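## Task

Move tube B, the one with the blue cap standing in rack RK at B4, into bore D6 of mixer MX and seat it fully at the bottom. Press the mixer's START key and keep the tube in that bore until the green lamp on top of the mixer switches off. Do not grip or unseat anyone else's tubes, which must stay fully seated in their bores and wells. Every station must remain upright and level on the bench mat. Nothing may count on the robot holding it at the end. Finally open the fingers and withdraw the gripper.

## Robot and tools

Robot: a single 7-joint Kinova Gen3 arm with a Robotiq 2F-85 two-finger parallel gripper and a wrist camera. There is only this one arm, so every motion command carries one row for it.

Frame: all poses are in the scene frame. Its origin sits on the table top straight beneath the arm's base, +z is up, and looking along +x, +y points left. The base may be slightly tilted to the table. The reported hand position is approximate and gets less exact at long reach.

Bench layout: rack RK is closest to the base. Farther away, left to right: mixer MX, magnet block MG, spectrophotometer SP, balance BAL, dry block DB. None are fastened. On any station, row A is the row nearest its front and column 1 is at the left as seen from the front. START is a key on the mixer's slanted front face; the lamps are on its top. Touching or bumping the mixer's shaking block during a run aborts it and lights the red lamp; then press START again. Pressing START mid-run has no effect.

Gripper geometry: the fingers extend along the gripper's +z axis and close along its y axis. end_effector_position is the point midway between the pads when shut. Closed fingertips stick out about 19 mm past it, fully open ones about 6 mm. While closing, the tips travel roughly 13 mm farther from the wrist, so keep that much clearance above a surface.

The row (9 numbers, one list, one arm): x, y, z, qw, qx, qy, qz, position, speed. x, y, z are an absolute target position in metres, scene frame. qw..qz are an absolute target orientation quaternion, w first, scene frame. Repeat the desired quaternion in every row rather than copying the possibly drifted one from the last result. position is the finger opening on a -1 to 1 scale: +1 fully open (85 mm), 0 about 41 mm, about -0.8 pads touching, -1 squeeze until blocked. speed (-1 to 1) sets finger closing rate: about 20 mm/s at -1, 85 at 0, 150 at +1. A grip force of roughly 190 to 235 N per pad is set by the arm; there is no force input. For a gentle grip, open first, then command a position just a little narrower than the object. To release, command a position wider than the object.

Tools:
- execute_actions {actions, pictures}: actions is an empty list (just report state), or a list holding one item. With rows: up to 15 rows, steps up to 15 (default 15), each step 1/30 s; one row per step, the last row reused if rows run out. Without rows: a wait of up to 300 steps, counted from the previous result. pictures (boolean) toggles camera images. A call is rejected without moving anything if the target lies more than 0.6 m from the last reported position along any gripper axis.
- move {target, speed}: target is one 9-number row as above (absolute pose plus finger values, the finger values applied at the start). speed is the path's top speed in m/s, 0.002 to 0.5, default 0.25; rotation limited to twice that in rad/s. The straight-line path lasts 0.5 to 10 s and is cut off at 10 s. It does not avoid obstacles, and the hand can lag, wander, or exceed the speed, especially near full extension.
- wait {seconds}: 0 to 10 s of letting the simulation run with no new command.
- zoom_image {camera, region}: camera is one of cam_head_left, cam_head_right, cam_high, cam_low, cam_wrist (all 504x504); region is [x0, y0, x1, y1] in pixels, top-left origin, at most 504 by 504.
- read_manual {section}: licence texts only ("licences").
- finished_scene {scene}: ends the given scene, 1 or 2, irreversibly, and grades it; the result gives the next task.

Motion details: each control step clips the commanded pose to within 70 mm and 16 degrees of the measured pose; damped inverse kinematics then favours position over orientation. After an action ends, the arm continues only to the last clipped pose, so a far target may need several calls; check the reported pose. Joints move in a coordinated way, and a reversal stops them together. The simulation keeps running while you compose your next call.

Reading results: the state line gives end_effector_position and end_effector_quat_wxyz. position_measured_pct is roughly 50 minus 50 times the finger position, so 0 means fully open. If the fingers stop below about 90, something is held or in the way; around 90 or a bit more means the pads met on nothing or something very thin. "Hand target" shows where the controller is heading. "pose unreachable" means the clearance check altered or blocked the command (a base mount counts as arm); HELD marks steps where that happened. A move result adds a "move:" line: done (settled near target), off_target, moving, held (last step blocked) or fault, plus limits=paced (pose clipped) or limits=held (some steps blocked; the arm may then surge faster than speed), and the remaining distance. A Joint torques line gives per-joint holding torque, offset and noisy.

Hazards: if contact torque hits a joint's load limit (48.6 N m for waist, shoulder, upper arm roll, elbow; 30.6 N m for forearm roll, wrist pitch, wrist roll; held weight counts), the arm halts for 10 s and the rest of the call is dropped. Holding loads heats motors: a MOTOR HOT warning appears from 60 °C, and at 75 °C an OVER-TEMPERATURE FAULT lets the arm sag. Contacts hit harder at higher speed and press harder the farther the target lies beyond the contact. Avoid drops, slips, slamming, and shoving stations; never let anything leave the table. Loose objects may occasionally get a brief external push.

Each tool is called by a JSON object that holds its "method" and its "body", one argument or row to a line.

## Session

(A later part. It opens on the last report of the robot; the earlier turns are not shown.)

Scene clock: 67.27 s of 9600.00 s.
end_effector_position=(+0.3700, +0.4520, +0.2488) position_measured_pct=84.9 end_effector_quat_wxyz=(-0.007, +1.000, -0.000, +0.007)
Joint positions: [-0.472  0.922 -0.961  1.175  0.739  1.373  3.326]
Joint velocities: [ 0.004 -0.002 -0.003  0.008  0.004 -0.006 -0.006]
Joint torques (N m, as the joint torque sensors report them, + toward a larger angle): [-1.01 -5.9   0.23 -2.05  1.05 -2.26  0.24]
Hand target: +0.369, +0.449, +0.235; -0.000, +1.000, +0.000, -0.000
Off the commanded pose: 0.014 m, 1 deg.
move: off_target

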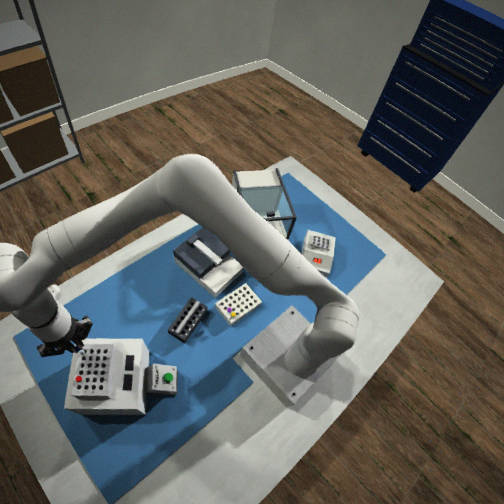

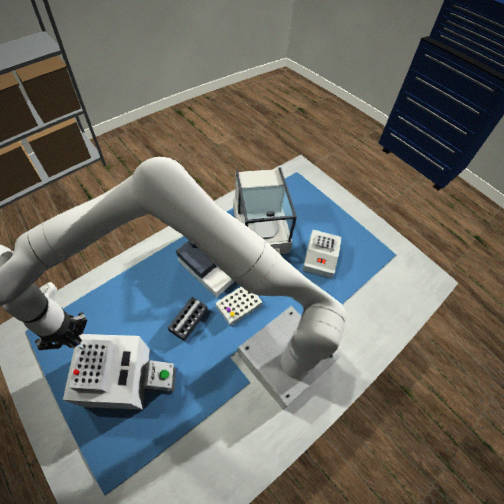

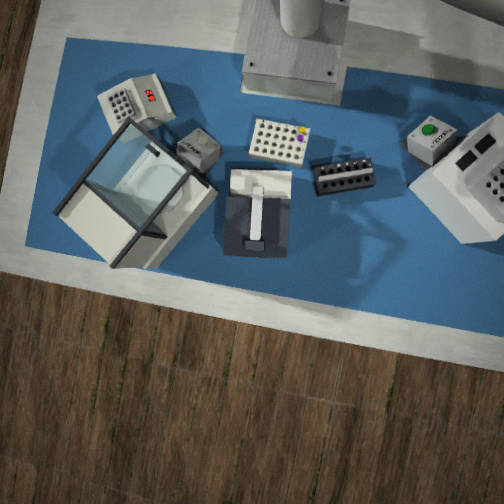

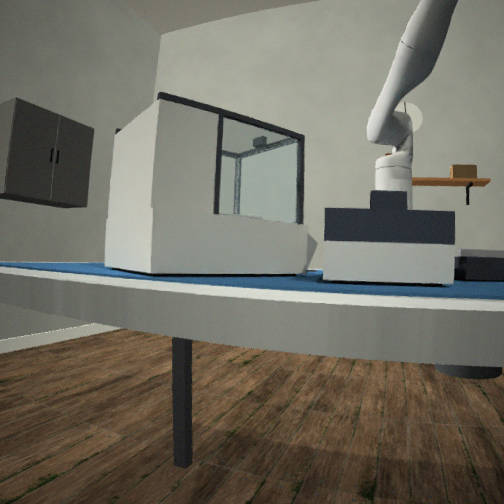

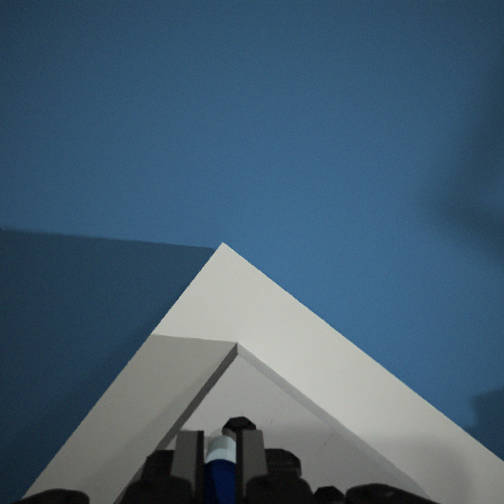

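{"method": "execute_actions", "body": {
  "actions": [
    {"rows": [[0.370, 0.452, 0.256, 0, 1, 0, 0, -1, 0],[0.370, 0.452, 0.256, 0, 1, 0, 0, -1, 0],[0.370, 0.452, 0.256, 0, 1, 0, 0, -1, 0],[0.370, 0.452, 0.256, 0, 1, 0, 0, -1, 0],[0.370, 0.452, 0.256, 0, 1, 0, 0, -1, 0],[0.370, 0.452, 0.256, 0, 1, 0, 0, -1, 0],[0.373, 0.446, 0.256, 0, 1, 0, 0, -1, 0]], "steps": 15}
  ]
}}

Scene clock: 71.70 s of 9600.00 s.
end_effector_position=(+0.3729, +0.4462, +0.2560) position_measured_pct=84.9 end_effector_quat_wxyz=(+0.000, +1.000, +0.000, +0.000)
Joint positions: [-0.468  0.921 -0.962  1.148  0.725  1.412  3.35 ]
Joint velocities: [ 0.006 -0.001 -0.001  0.005 -0.002 -0.001  0.005]
Joint torques (N m, as the joint torque sensors report them, + toward a larger angle): [ -0.42 -21.98  -4.78  -6.28   0.38  -0.38  -0.02]
Hand target: +0.373, +0.446, +0.256; +0.000, +1.000, -0.000, +0.000
Off the commanded pose: 0.000 m, 0 deg.
Steps of this call (steps 1 to 118: nothing new was sent; steps 119 to 133: all 15 steps of this action). Readings (end_effector_position | what the end effector reports):
119: (+0.3700, +0.4521, +0.2493) | position_measured_pct=84.9
120: (+0.3701, +0.4524, +0.2508) | position_measured_pct=84.9
122: (+0.3705, +0.4525, +0.2542) | position_measured_pct=84.9
126: (+0.3711, +0.4501, +0.2566) | position_measured_pct=84.9
133: the state above

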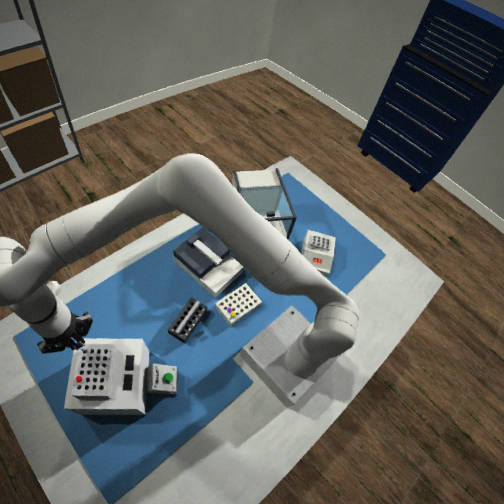

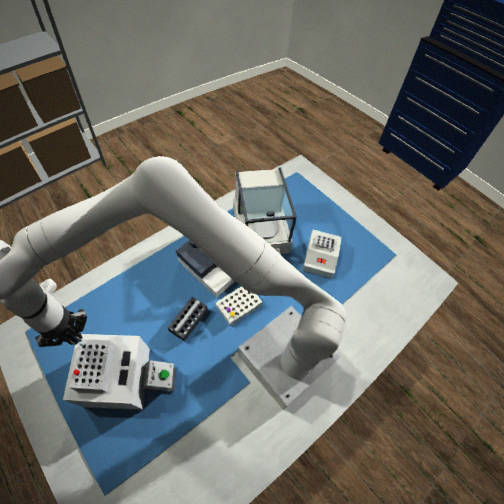

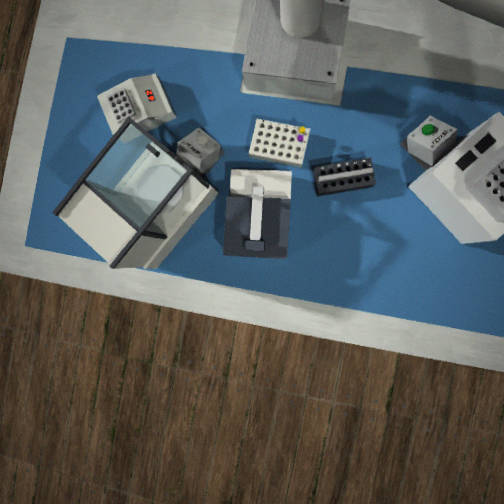

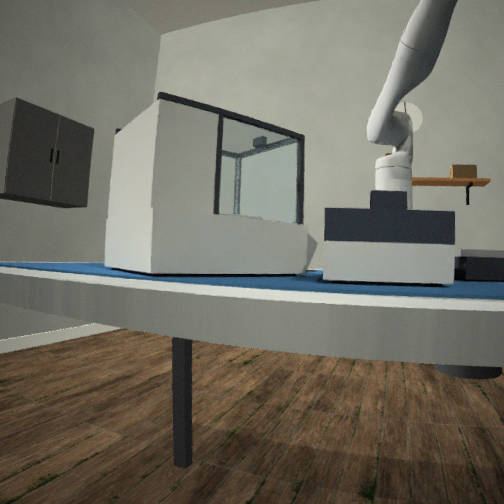

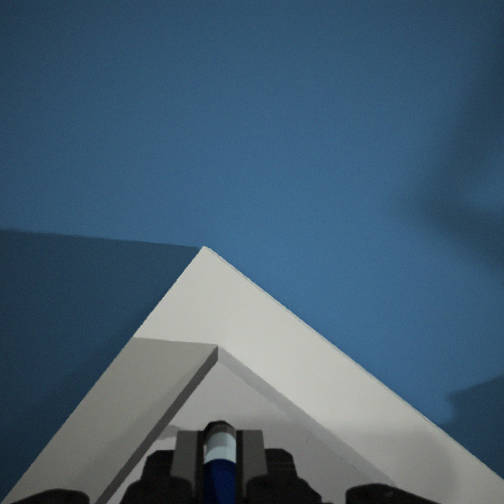

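Aligned. Descend into the bore.

{"method": "move", "body": {
  "target": [0.373, 0.446, 0.215, 0, 1, 0, 0, -1, 0],
  "speed": 0.04
}}

Scene clock: 74.97 s of 9600.00 s.
end_effector_position=(+0.3726, +0.4468, +0.2179) position_measured_pct=84.9 end_effector_quat_wxyz=(-0.001, +1.000, +0.000, +0.001)
Joint positions: [-0.463  0.96  -0.945  1.206  0.756  1.33   3.321]
Joint velocities: [ 0.001 -0.002  0.     0.007  0.002 -0.005 -0.003]
Joint torques (N m, as the joint torque sensors report them, + toward a larger angle): [  0.13 -18.66  -3.67  -5.34   0.38  -1.1    0.  ]
Hand target: +0.373, +0.446, +0.215; -0.000, +1.000, +0.000, -0.000
Off the commanded pose: 0.003 m, 0 deg.
move: done

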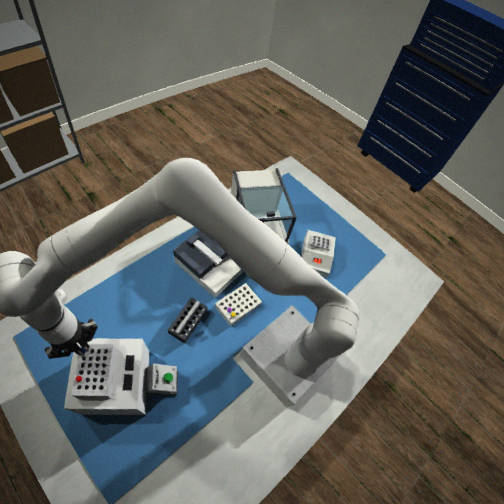

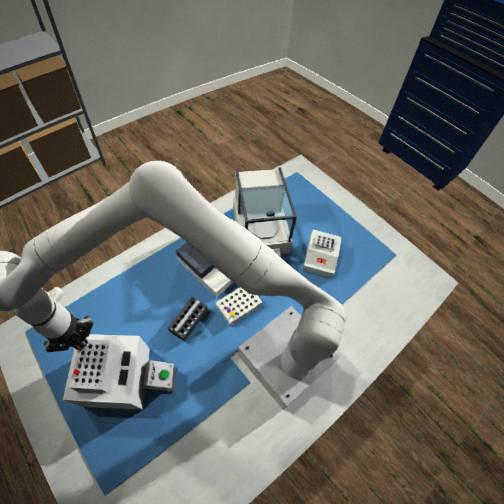

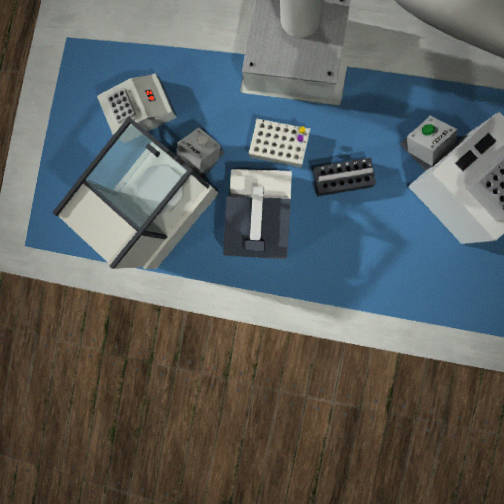

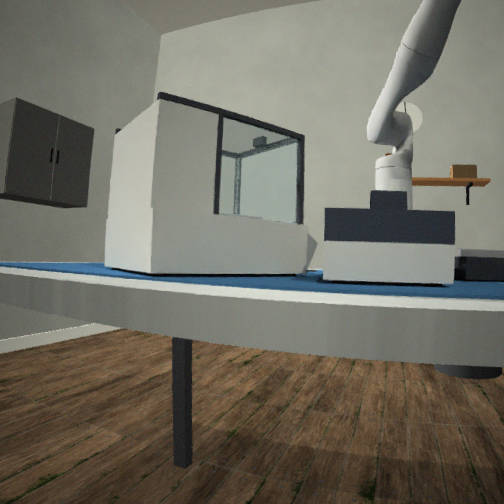

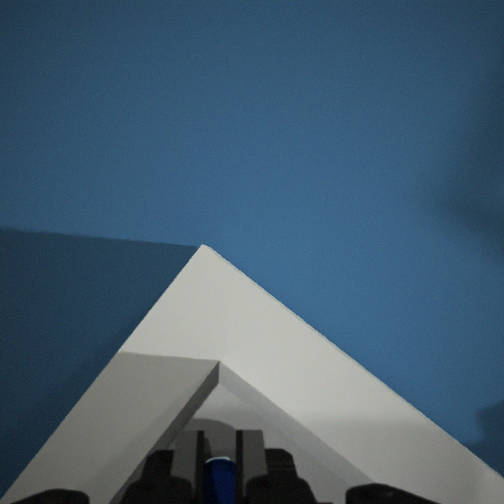

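{"method": "move", "body": {
  "target": [0.373, 0.446, 0.219, 0, 1, 0, 0, -0.3, 0],
  "speed": 0.04
}}

{"method": "move", "body": {
  "target": [0.373, 0.446, 0.26, 0, 1, 0, 0, -0.3, 0],
  "speed": 0.08
}}

Scene clock: 78.60 s of 9600.00 s.
end_effector_position=(+0.3730, +0.4460, +0.2190) position_measured_pct=65.1 end_effector_quat_wxyz=(-0.000, +1.000, -0.000, +0.000)
Joint positions: [-0.463  0.96  -0.944  1.202  0.754  1.335  3.324]
Joint velocities: [ 0.    -0.    -0.001 -0.001  0.     0.001  0.001]
Joint torques (N m, as the joint torque sensors report them, + toward a larger angle): [ -0.61 -22.25  -5.18  -5.93  -0.25   0.05   0.25]
Hand target: +0.373, +0.446, +0.219; +0.000, +1.000, -0.000, +0.000
Off the commanded pose: 0.000 m, 0 deg.
move: done

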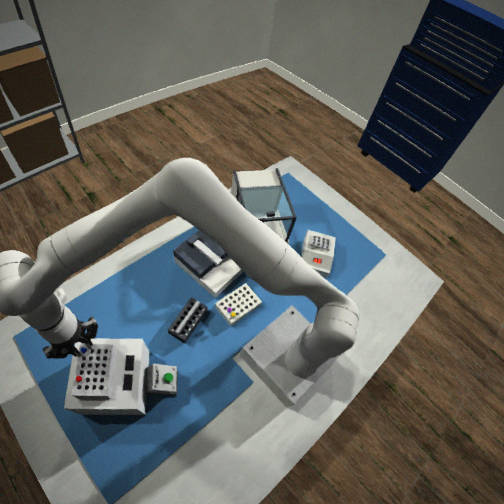

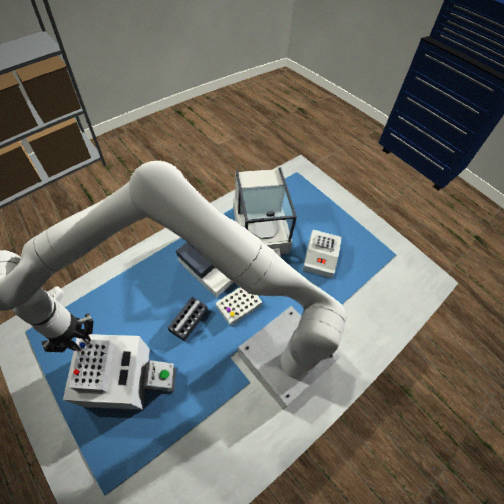

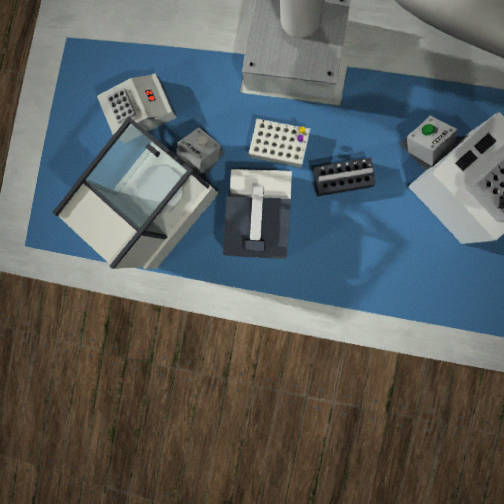

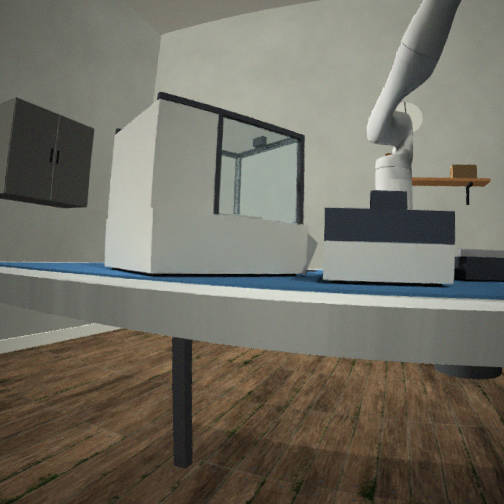

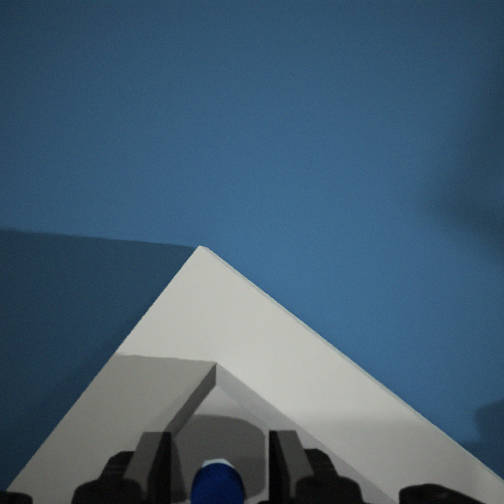

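Scene clock: 79.50 s of 9600.00 s.
end_effector_position=(+0.3730, +0.4459, +0.2599) position_measured_pct=65.1 end_effector_quat_wxyz=(+0.000, +1.000, -0.000, +0.000)
Joint positions: [-0.468  0.916 -0.963  1.142  0.722  1.42   3.353]
Joint velocities: [-0.001 -0.002 -0.001 -0.001 -0.001  0.003  0.002]
Joint torques (N m, as the joint torque sensors report them, + toward a larger angle): [ -0.5  -22.05  -4.77  -6.61  -0.25  -0.22   0.31]
Hand target: +0.373, +0.446, +0.260; +0.000, +1.000, -0.000, +0.000
Off the commanded pose: 0.000 m, 0 deg.
move: done

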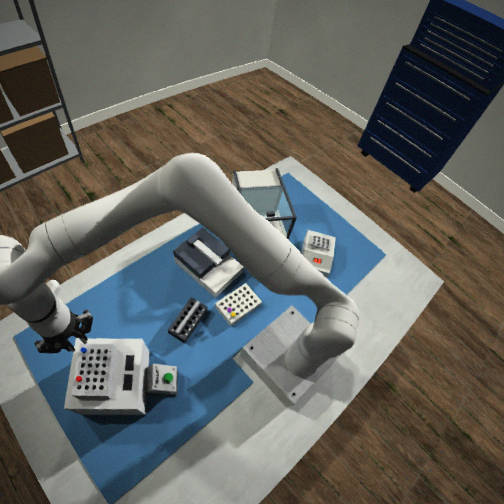

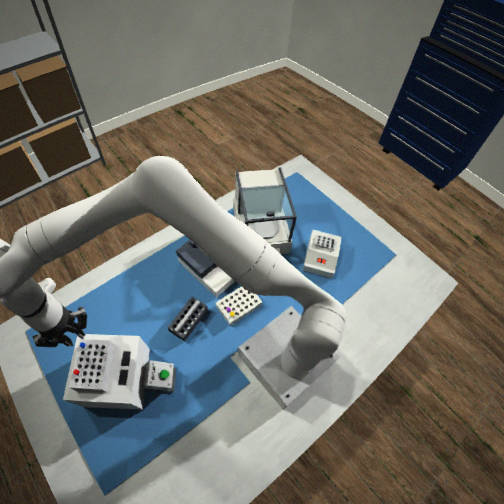

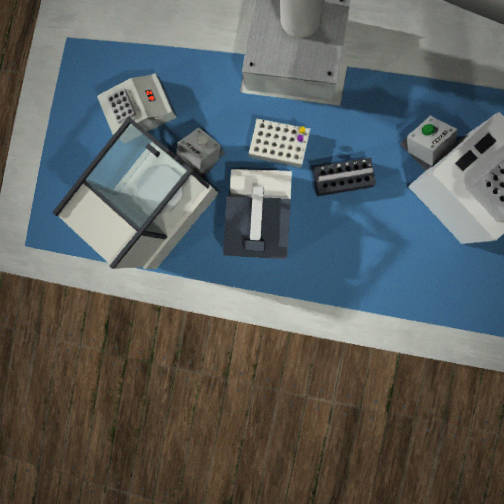

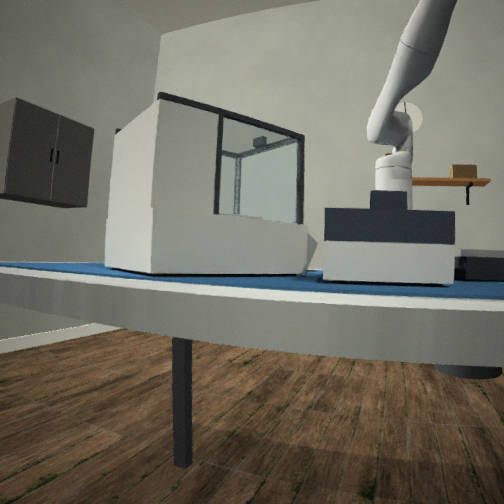

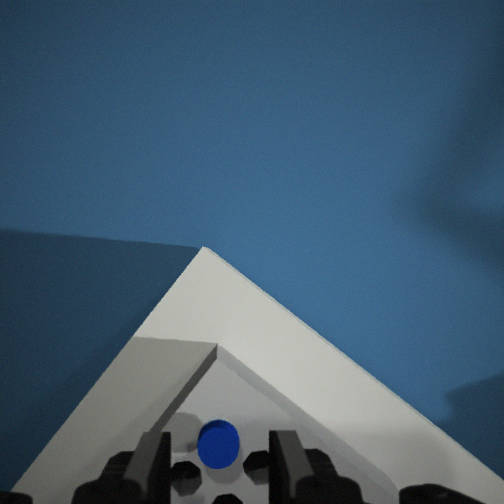

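{"method": "execute_actions", "body": {
  "actions": [
    {"rows": [[0.373, 0.446, 0.26, 0, 1, 0, 0, -1, 1]], "steps": 15}
  ],
  "pictures": false
}}

{"method": "move", "body": {
  "target": [0.373, 0.446, 0.225, 0, 1, 0, 0, -1, 0],
  "speed": 0.04
}}

Scene clock: 83.13 s of 9600.00 s.
end_effector_position=(+0.3730, +0.4460, +0.2600) position_measured_pct=91.7 end_effector_quat_wxyz=(-0.000, +1.000, -0.000, +0.000)
Joint positions: [-0.469  0.916 -0.963  1.142  0.722  1.42   3.354]
Joint velocities: [-0.     0.     0.     0.001 -0.    -0.    -0.001]
Joint torques (N m, as the joint torque sensors report them, + toward a larger angle): [ -0.35 -22.22  -4.45  -6.52   0.35  -0.33   0.23]
Hand target: +0.373, +0.446, +0.260; +0.000, +1.000, -0.000, +0.000
Off the commanded pose: 0.000 m, 0 deg.
Steps of this call (steps 1 to 94: nothing new was sent; steps 95 to 109: all 15 steps of this action). Readings (end_effector_position | what the end effector reports):
95: (+0.3730, +0.4459, +0.2600) | position_measured_pct=65.1
96: (+0.3730, +0.4460, +0.2600) | position_measured_pct=66.3
98: (+0.3730, +0.4460, +0.2600) | position_measured_pct=73.4
102: (+0.3730, +0.4460, +0.2600) | position_measured_pct=91.7
109: the state above

Scene clock: 84.47 s of 9600.00 s.
end_effector_position=(+0.3735, +0.4468, +0.2287) position_measured_pct=91.7 end_effector_quat_wxyz=(-0.002, +1.000, -0.000, +0.002)
Joint positions: [-0.463  0.948 -0.95   1.192  0.748  1.349  3.329]
Joint velocities: [ 0.001 -0.002 -0.001  0.007  0.003 -0.005 -0.003]
Joint torques (N m, as the joint torque sensors report them, + toward a larger angle): [ -0.89 -17.49  -3.47  -4.75   0.01  -1.     0.37]
Hand target: +0.373, +0.446, +0.225; -0.000, +1.000, +0.000, -0.000
Off the commanded pose: 0.004 m, 0 deg.
move: off_target

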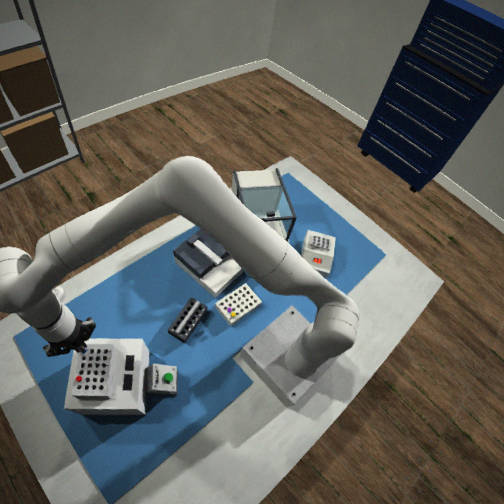

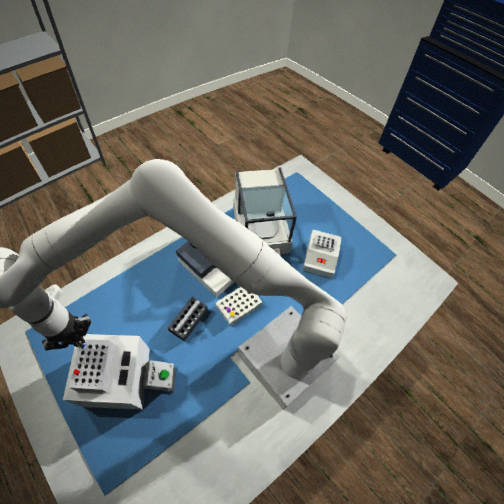

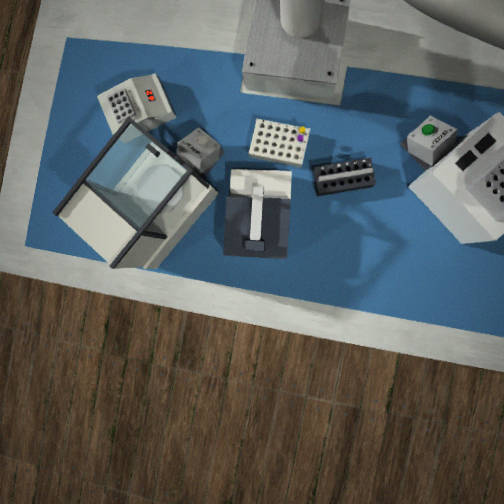

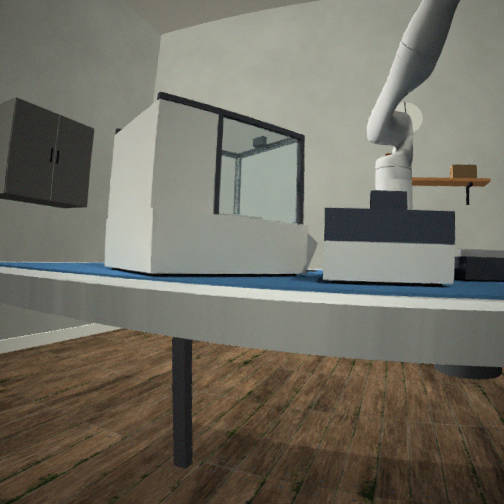

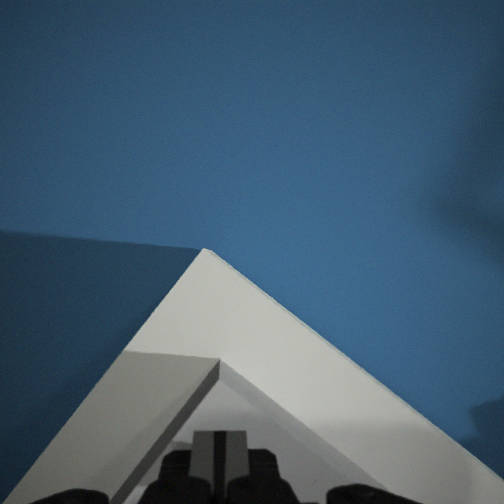

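{"method": "move", "body": {
  "target": [0.373, 0.446, 0.30, 0, 1, 0, 0, -1, 0],
  "speed": 0.15
}}

{"method": "move", "body": {
  "target": [0.2, 0.33, 0.3, 0, 1, 0, 0, -1, 0],
  "speed": 0.2
}}

Scene clock: 94.60 s of 9600.00 s.
end_effector_position=(+0.3731, +0.4458, +0.2999) position_measured_pct=91.7 end_effector_quat_wxyz=(+0.000, +1.000, -0.000, +0.000)
Joint positions: [-0.481  0.879 -0.976  1.068  0.696  1.508  3.384]
Joint velocities: [-0.002 -0.001 -0.001 -0.005 -0.     0.004  0.001]
Joint torques (N m, as the joint torque sensors report them, + toward a larger angle): [ -0.34 -21.9   -4.68  -7.16  -0.18  -0.08   0.15]
Hand target: +0.373, +0.446, +0.300; +0.000, +1.000, -0.000, +0.000
Off the commanded pose: 0.000 m, 0 deg.
move: done

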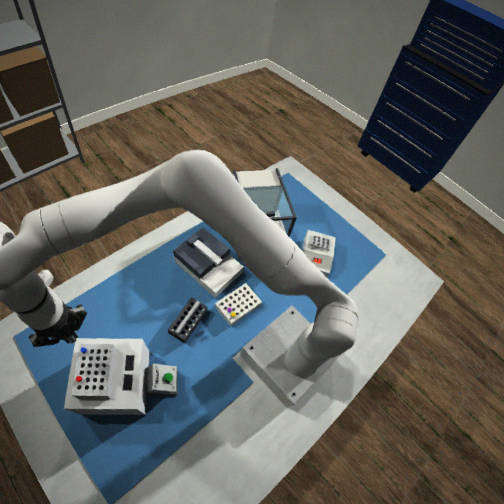

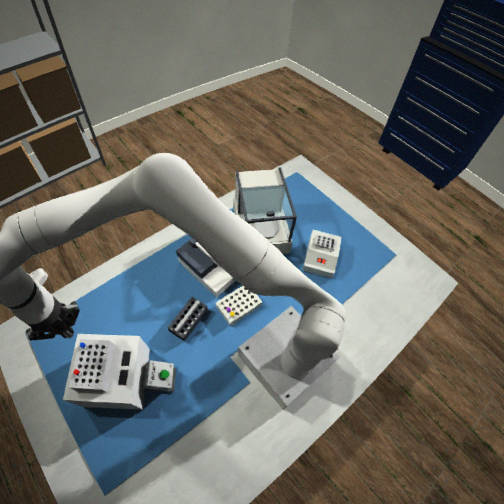

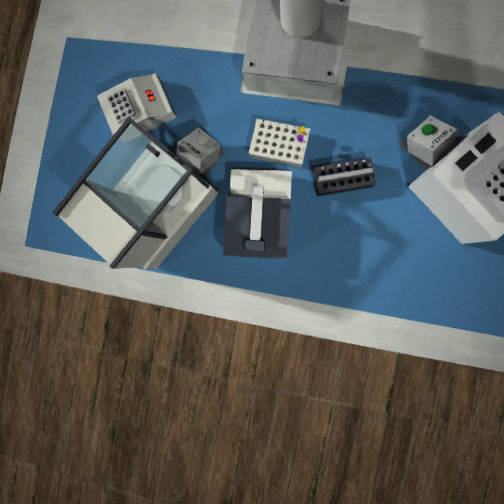

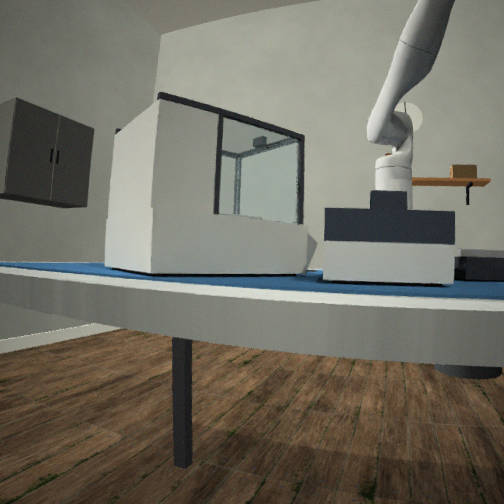

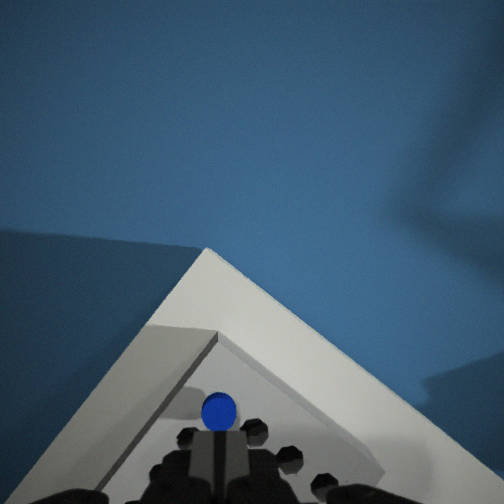

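Scene clock: 96.13 s of 9600.00 s.
end_effector_position=(+0.1996, +0.3304, +0.2995) position_measured_pct=91.7 end_effector_quat_wxyz=(-0.000, +1.000, +0.001, -0.001)
Joint positions: [-0.253  0.516 -1.17   1.802  0.513  1.181  3.097]
Joint velocities: [ 0.011 -0.012 -0.004  0.007 -0.001 -0.004 -0.001]
Joint torques (N m, as the joint torque sensors report them, + toward a larger angle): [ -1.02 -12.06  -4.5   -7.28  -0.08  -0.3    0.04]
Hand target: +0.200, +0.330, +0.300; -0.000, +1.000, +0.001, -0.000
Off the commanded pose: 0.001 m, 0 deg.
move: done

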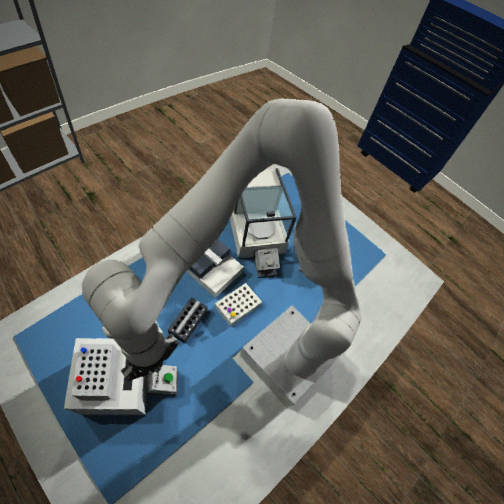

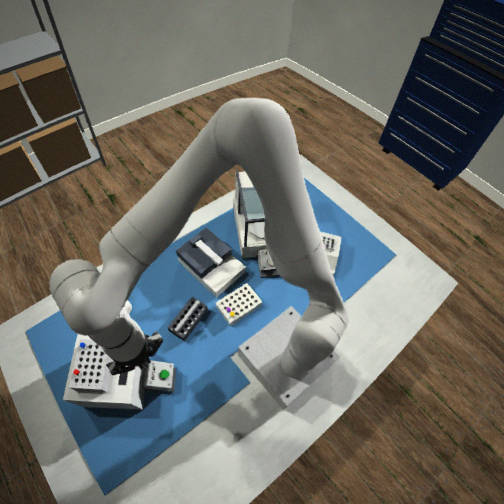

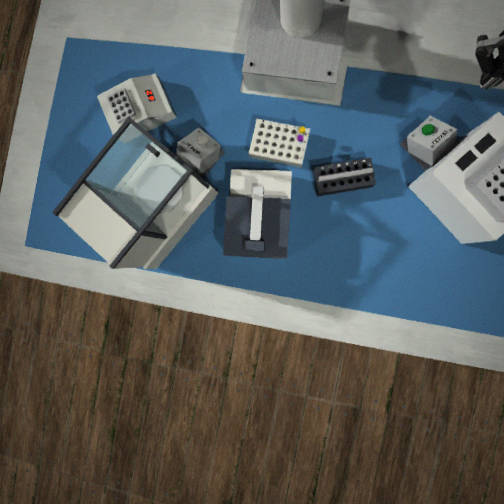

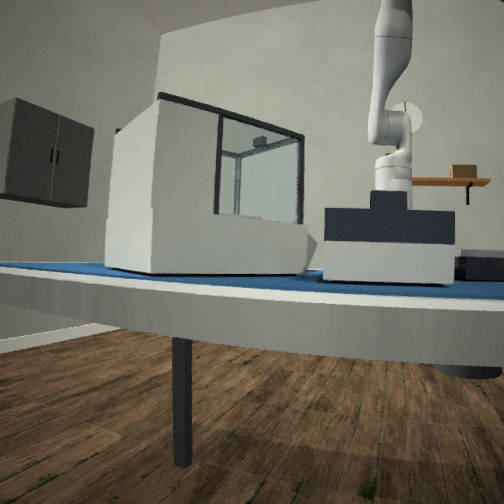

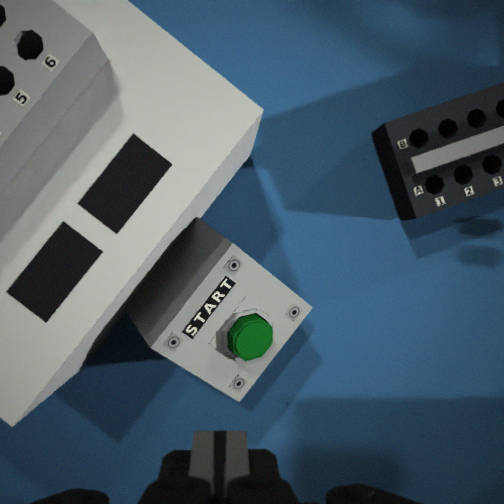

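{"method": "move", "body": {
  "target": [0.204, 0.323, 0.15, 0, 1, 0, 0, -1, 0],
  "speed": 0.15
}}

Scene clock: 101.40 s of 9600.00 s.
end_effector_position=(+0.2039, +0.3232, +0.1503) position_measured_pct=91.7 end_effector_quat_wxyz=(-0.000, +1.000, +0.000, -0.001)
Joint positions: [-0.402  0.744 -0.943  2.021  0.836  0.832  2.841]
Joint velocities: [-0.006  0.005  0.002  0.001  0.004 -0.003 -0.006]
Joint torques (N m, as the joint torque sensors report them, + toward a larger angle): [ -0.58 -14.36  -3.56  -4.67   0.16  -0.43   0.47]
Hand target: +0.204, +0.323, +0.150; -0.000, +1.000, +0.000, -0.001
Off the commanded pose: 0.000 m, 0 deg.
move: done

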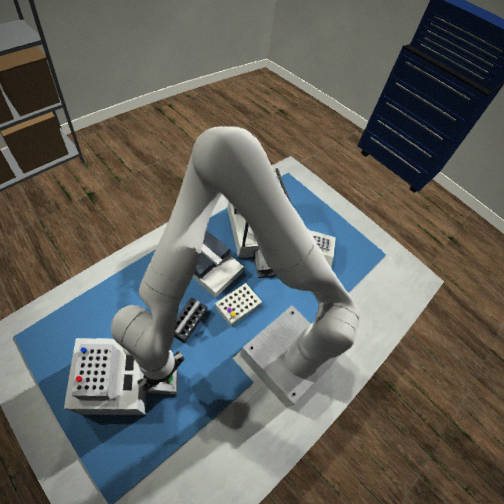

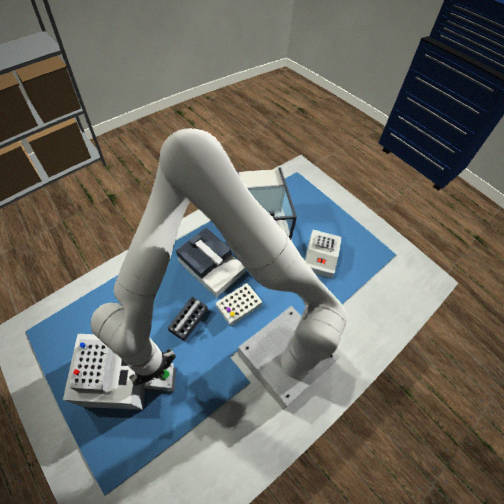

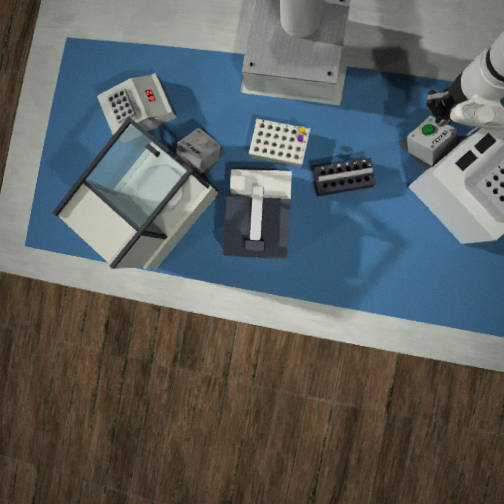

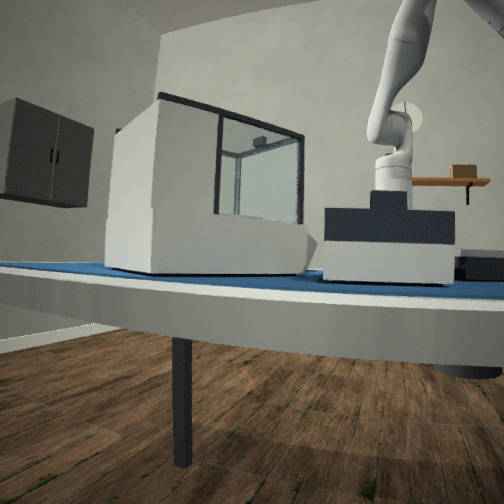

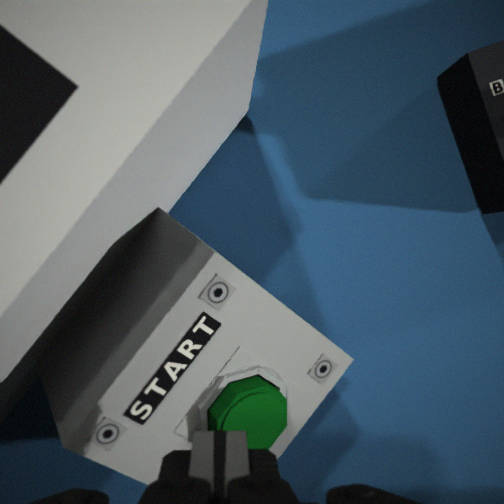

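{"method": "move", "body": {
  "target": [0.204, 0.317, 0.10, 0, 1, 0, 0, -1, 0],
  "speed": 0.05
}}

Scene clock: 106.10 s of 9600.00 s.
end_effector_position=(+0.2031, +0.3201, +0.1147) position_measured_pct=91.7 end_effector_quat_wxyz=(-0.005, +1.000, +0.003, +0.010)
Joint positions: [-0.459  0.794 -0.86   2.074  0.972  0.735  2.722]
Joint velocities: [-0.007 -0.004  0.003  0.012  0.022 -0.006 -0.022]
Joint torques (N m, as the joint torque sensors report them, + toward a larger angle): [ 0.89 15.17 10.   -8.25  6.19 -5.71  0.49]
Hand target: +0.203, +0.317, +0.101; +0.000, +1.000, +0.000, -0.000
Off the commanded pose: 0.015 m, 1 deg.
move: off_target

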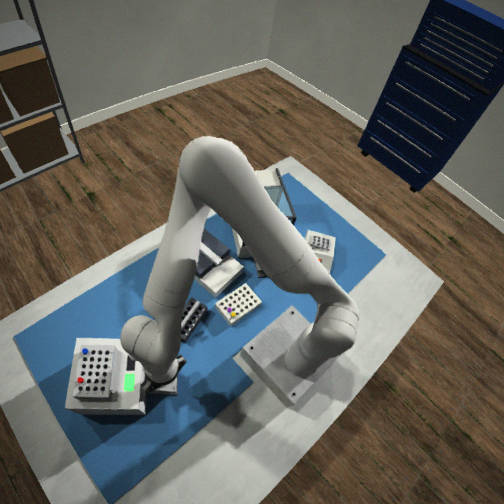

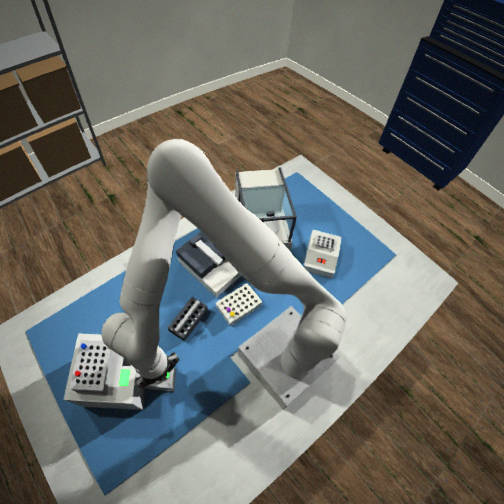

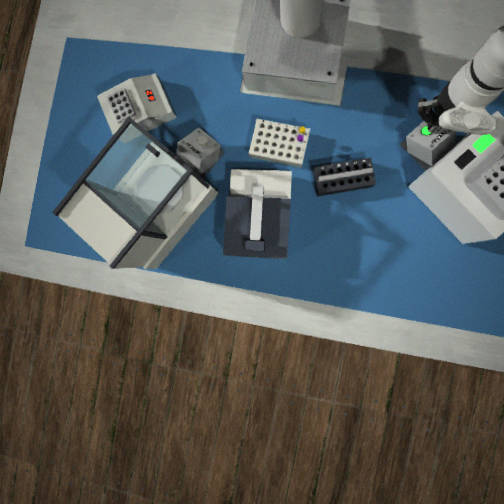

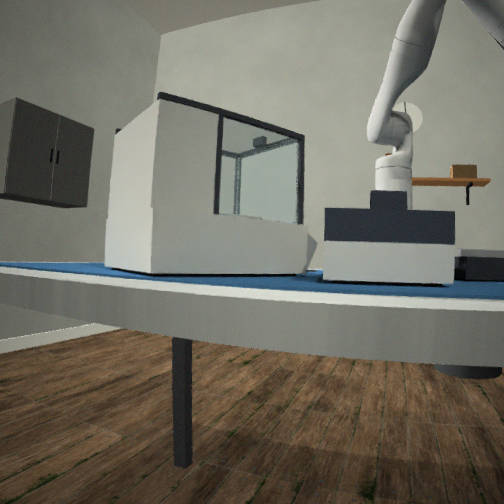

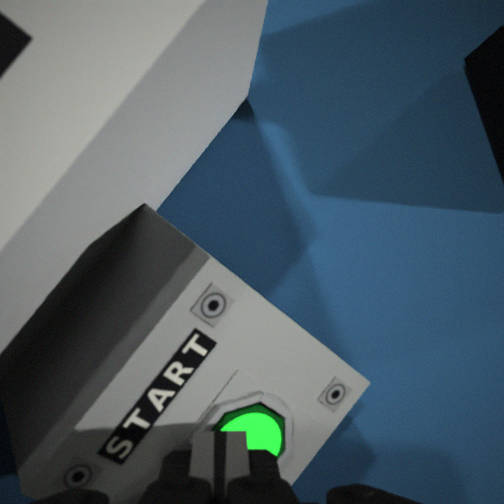

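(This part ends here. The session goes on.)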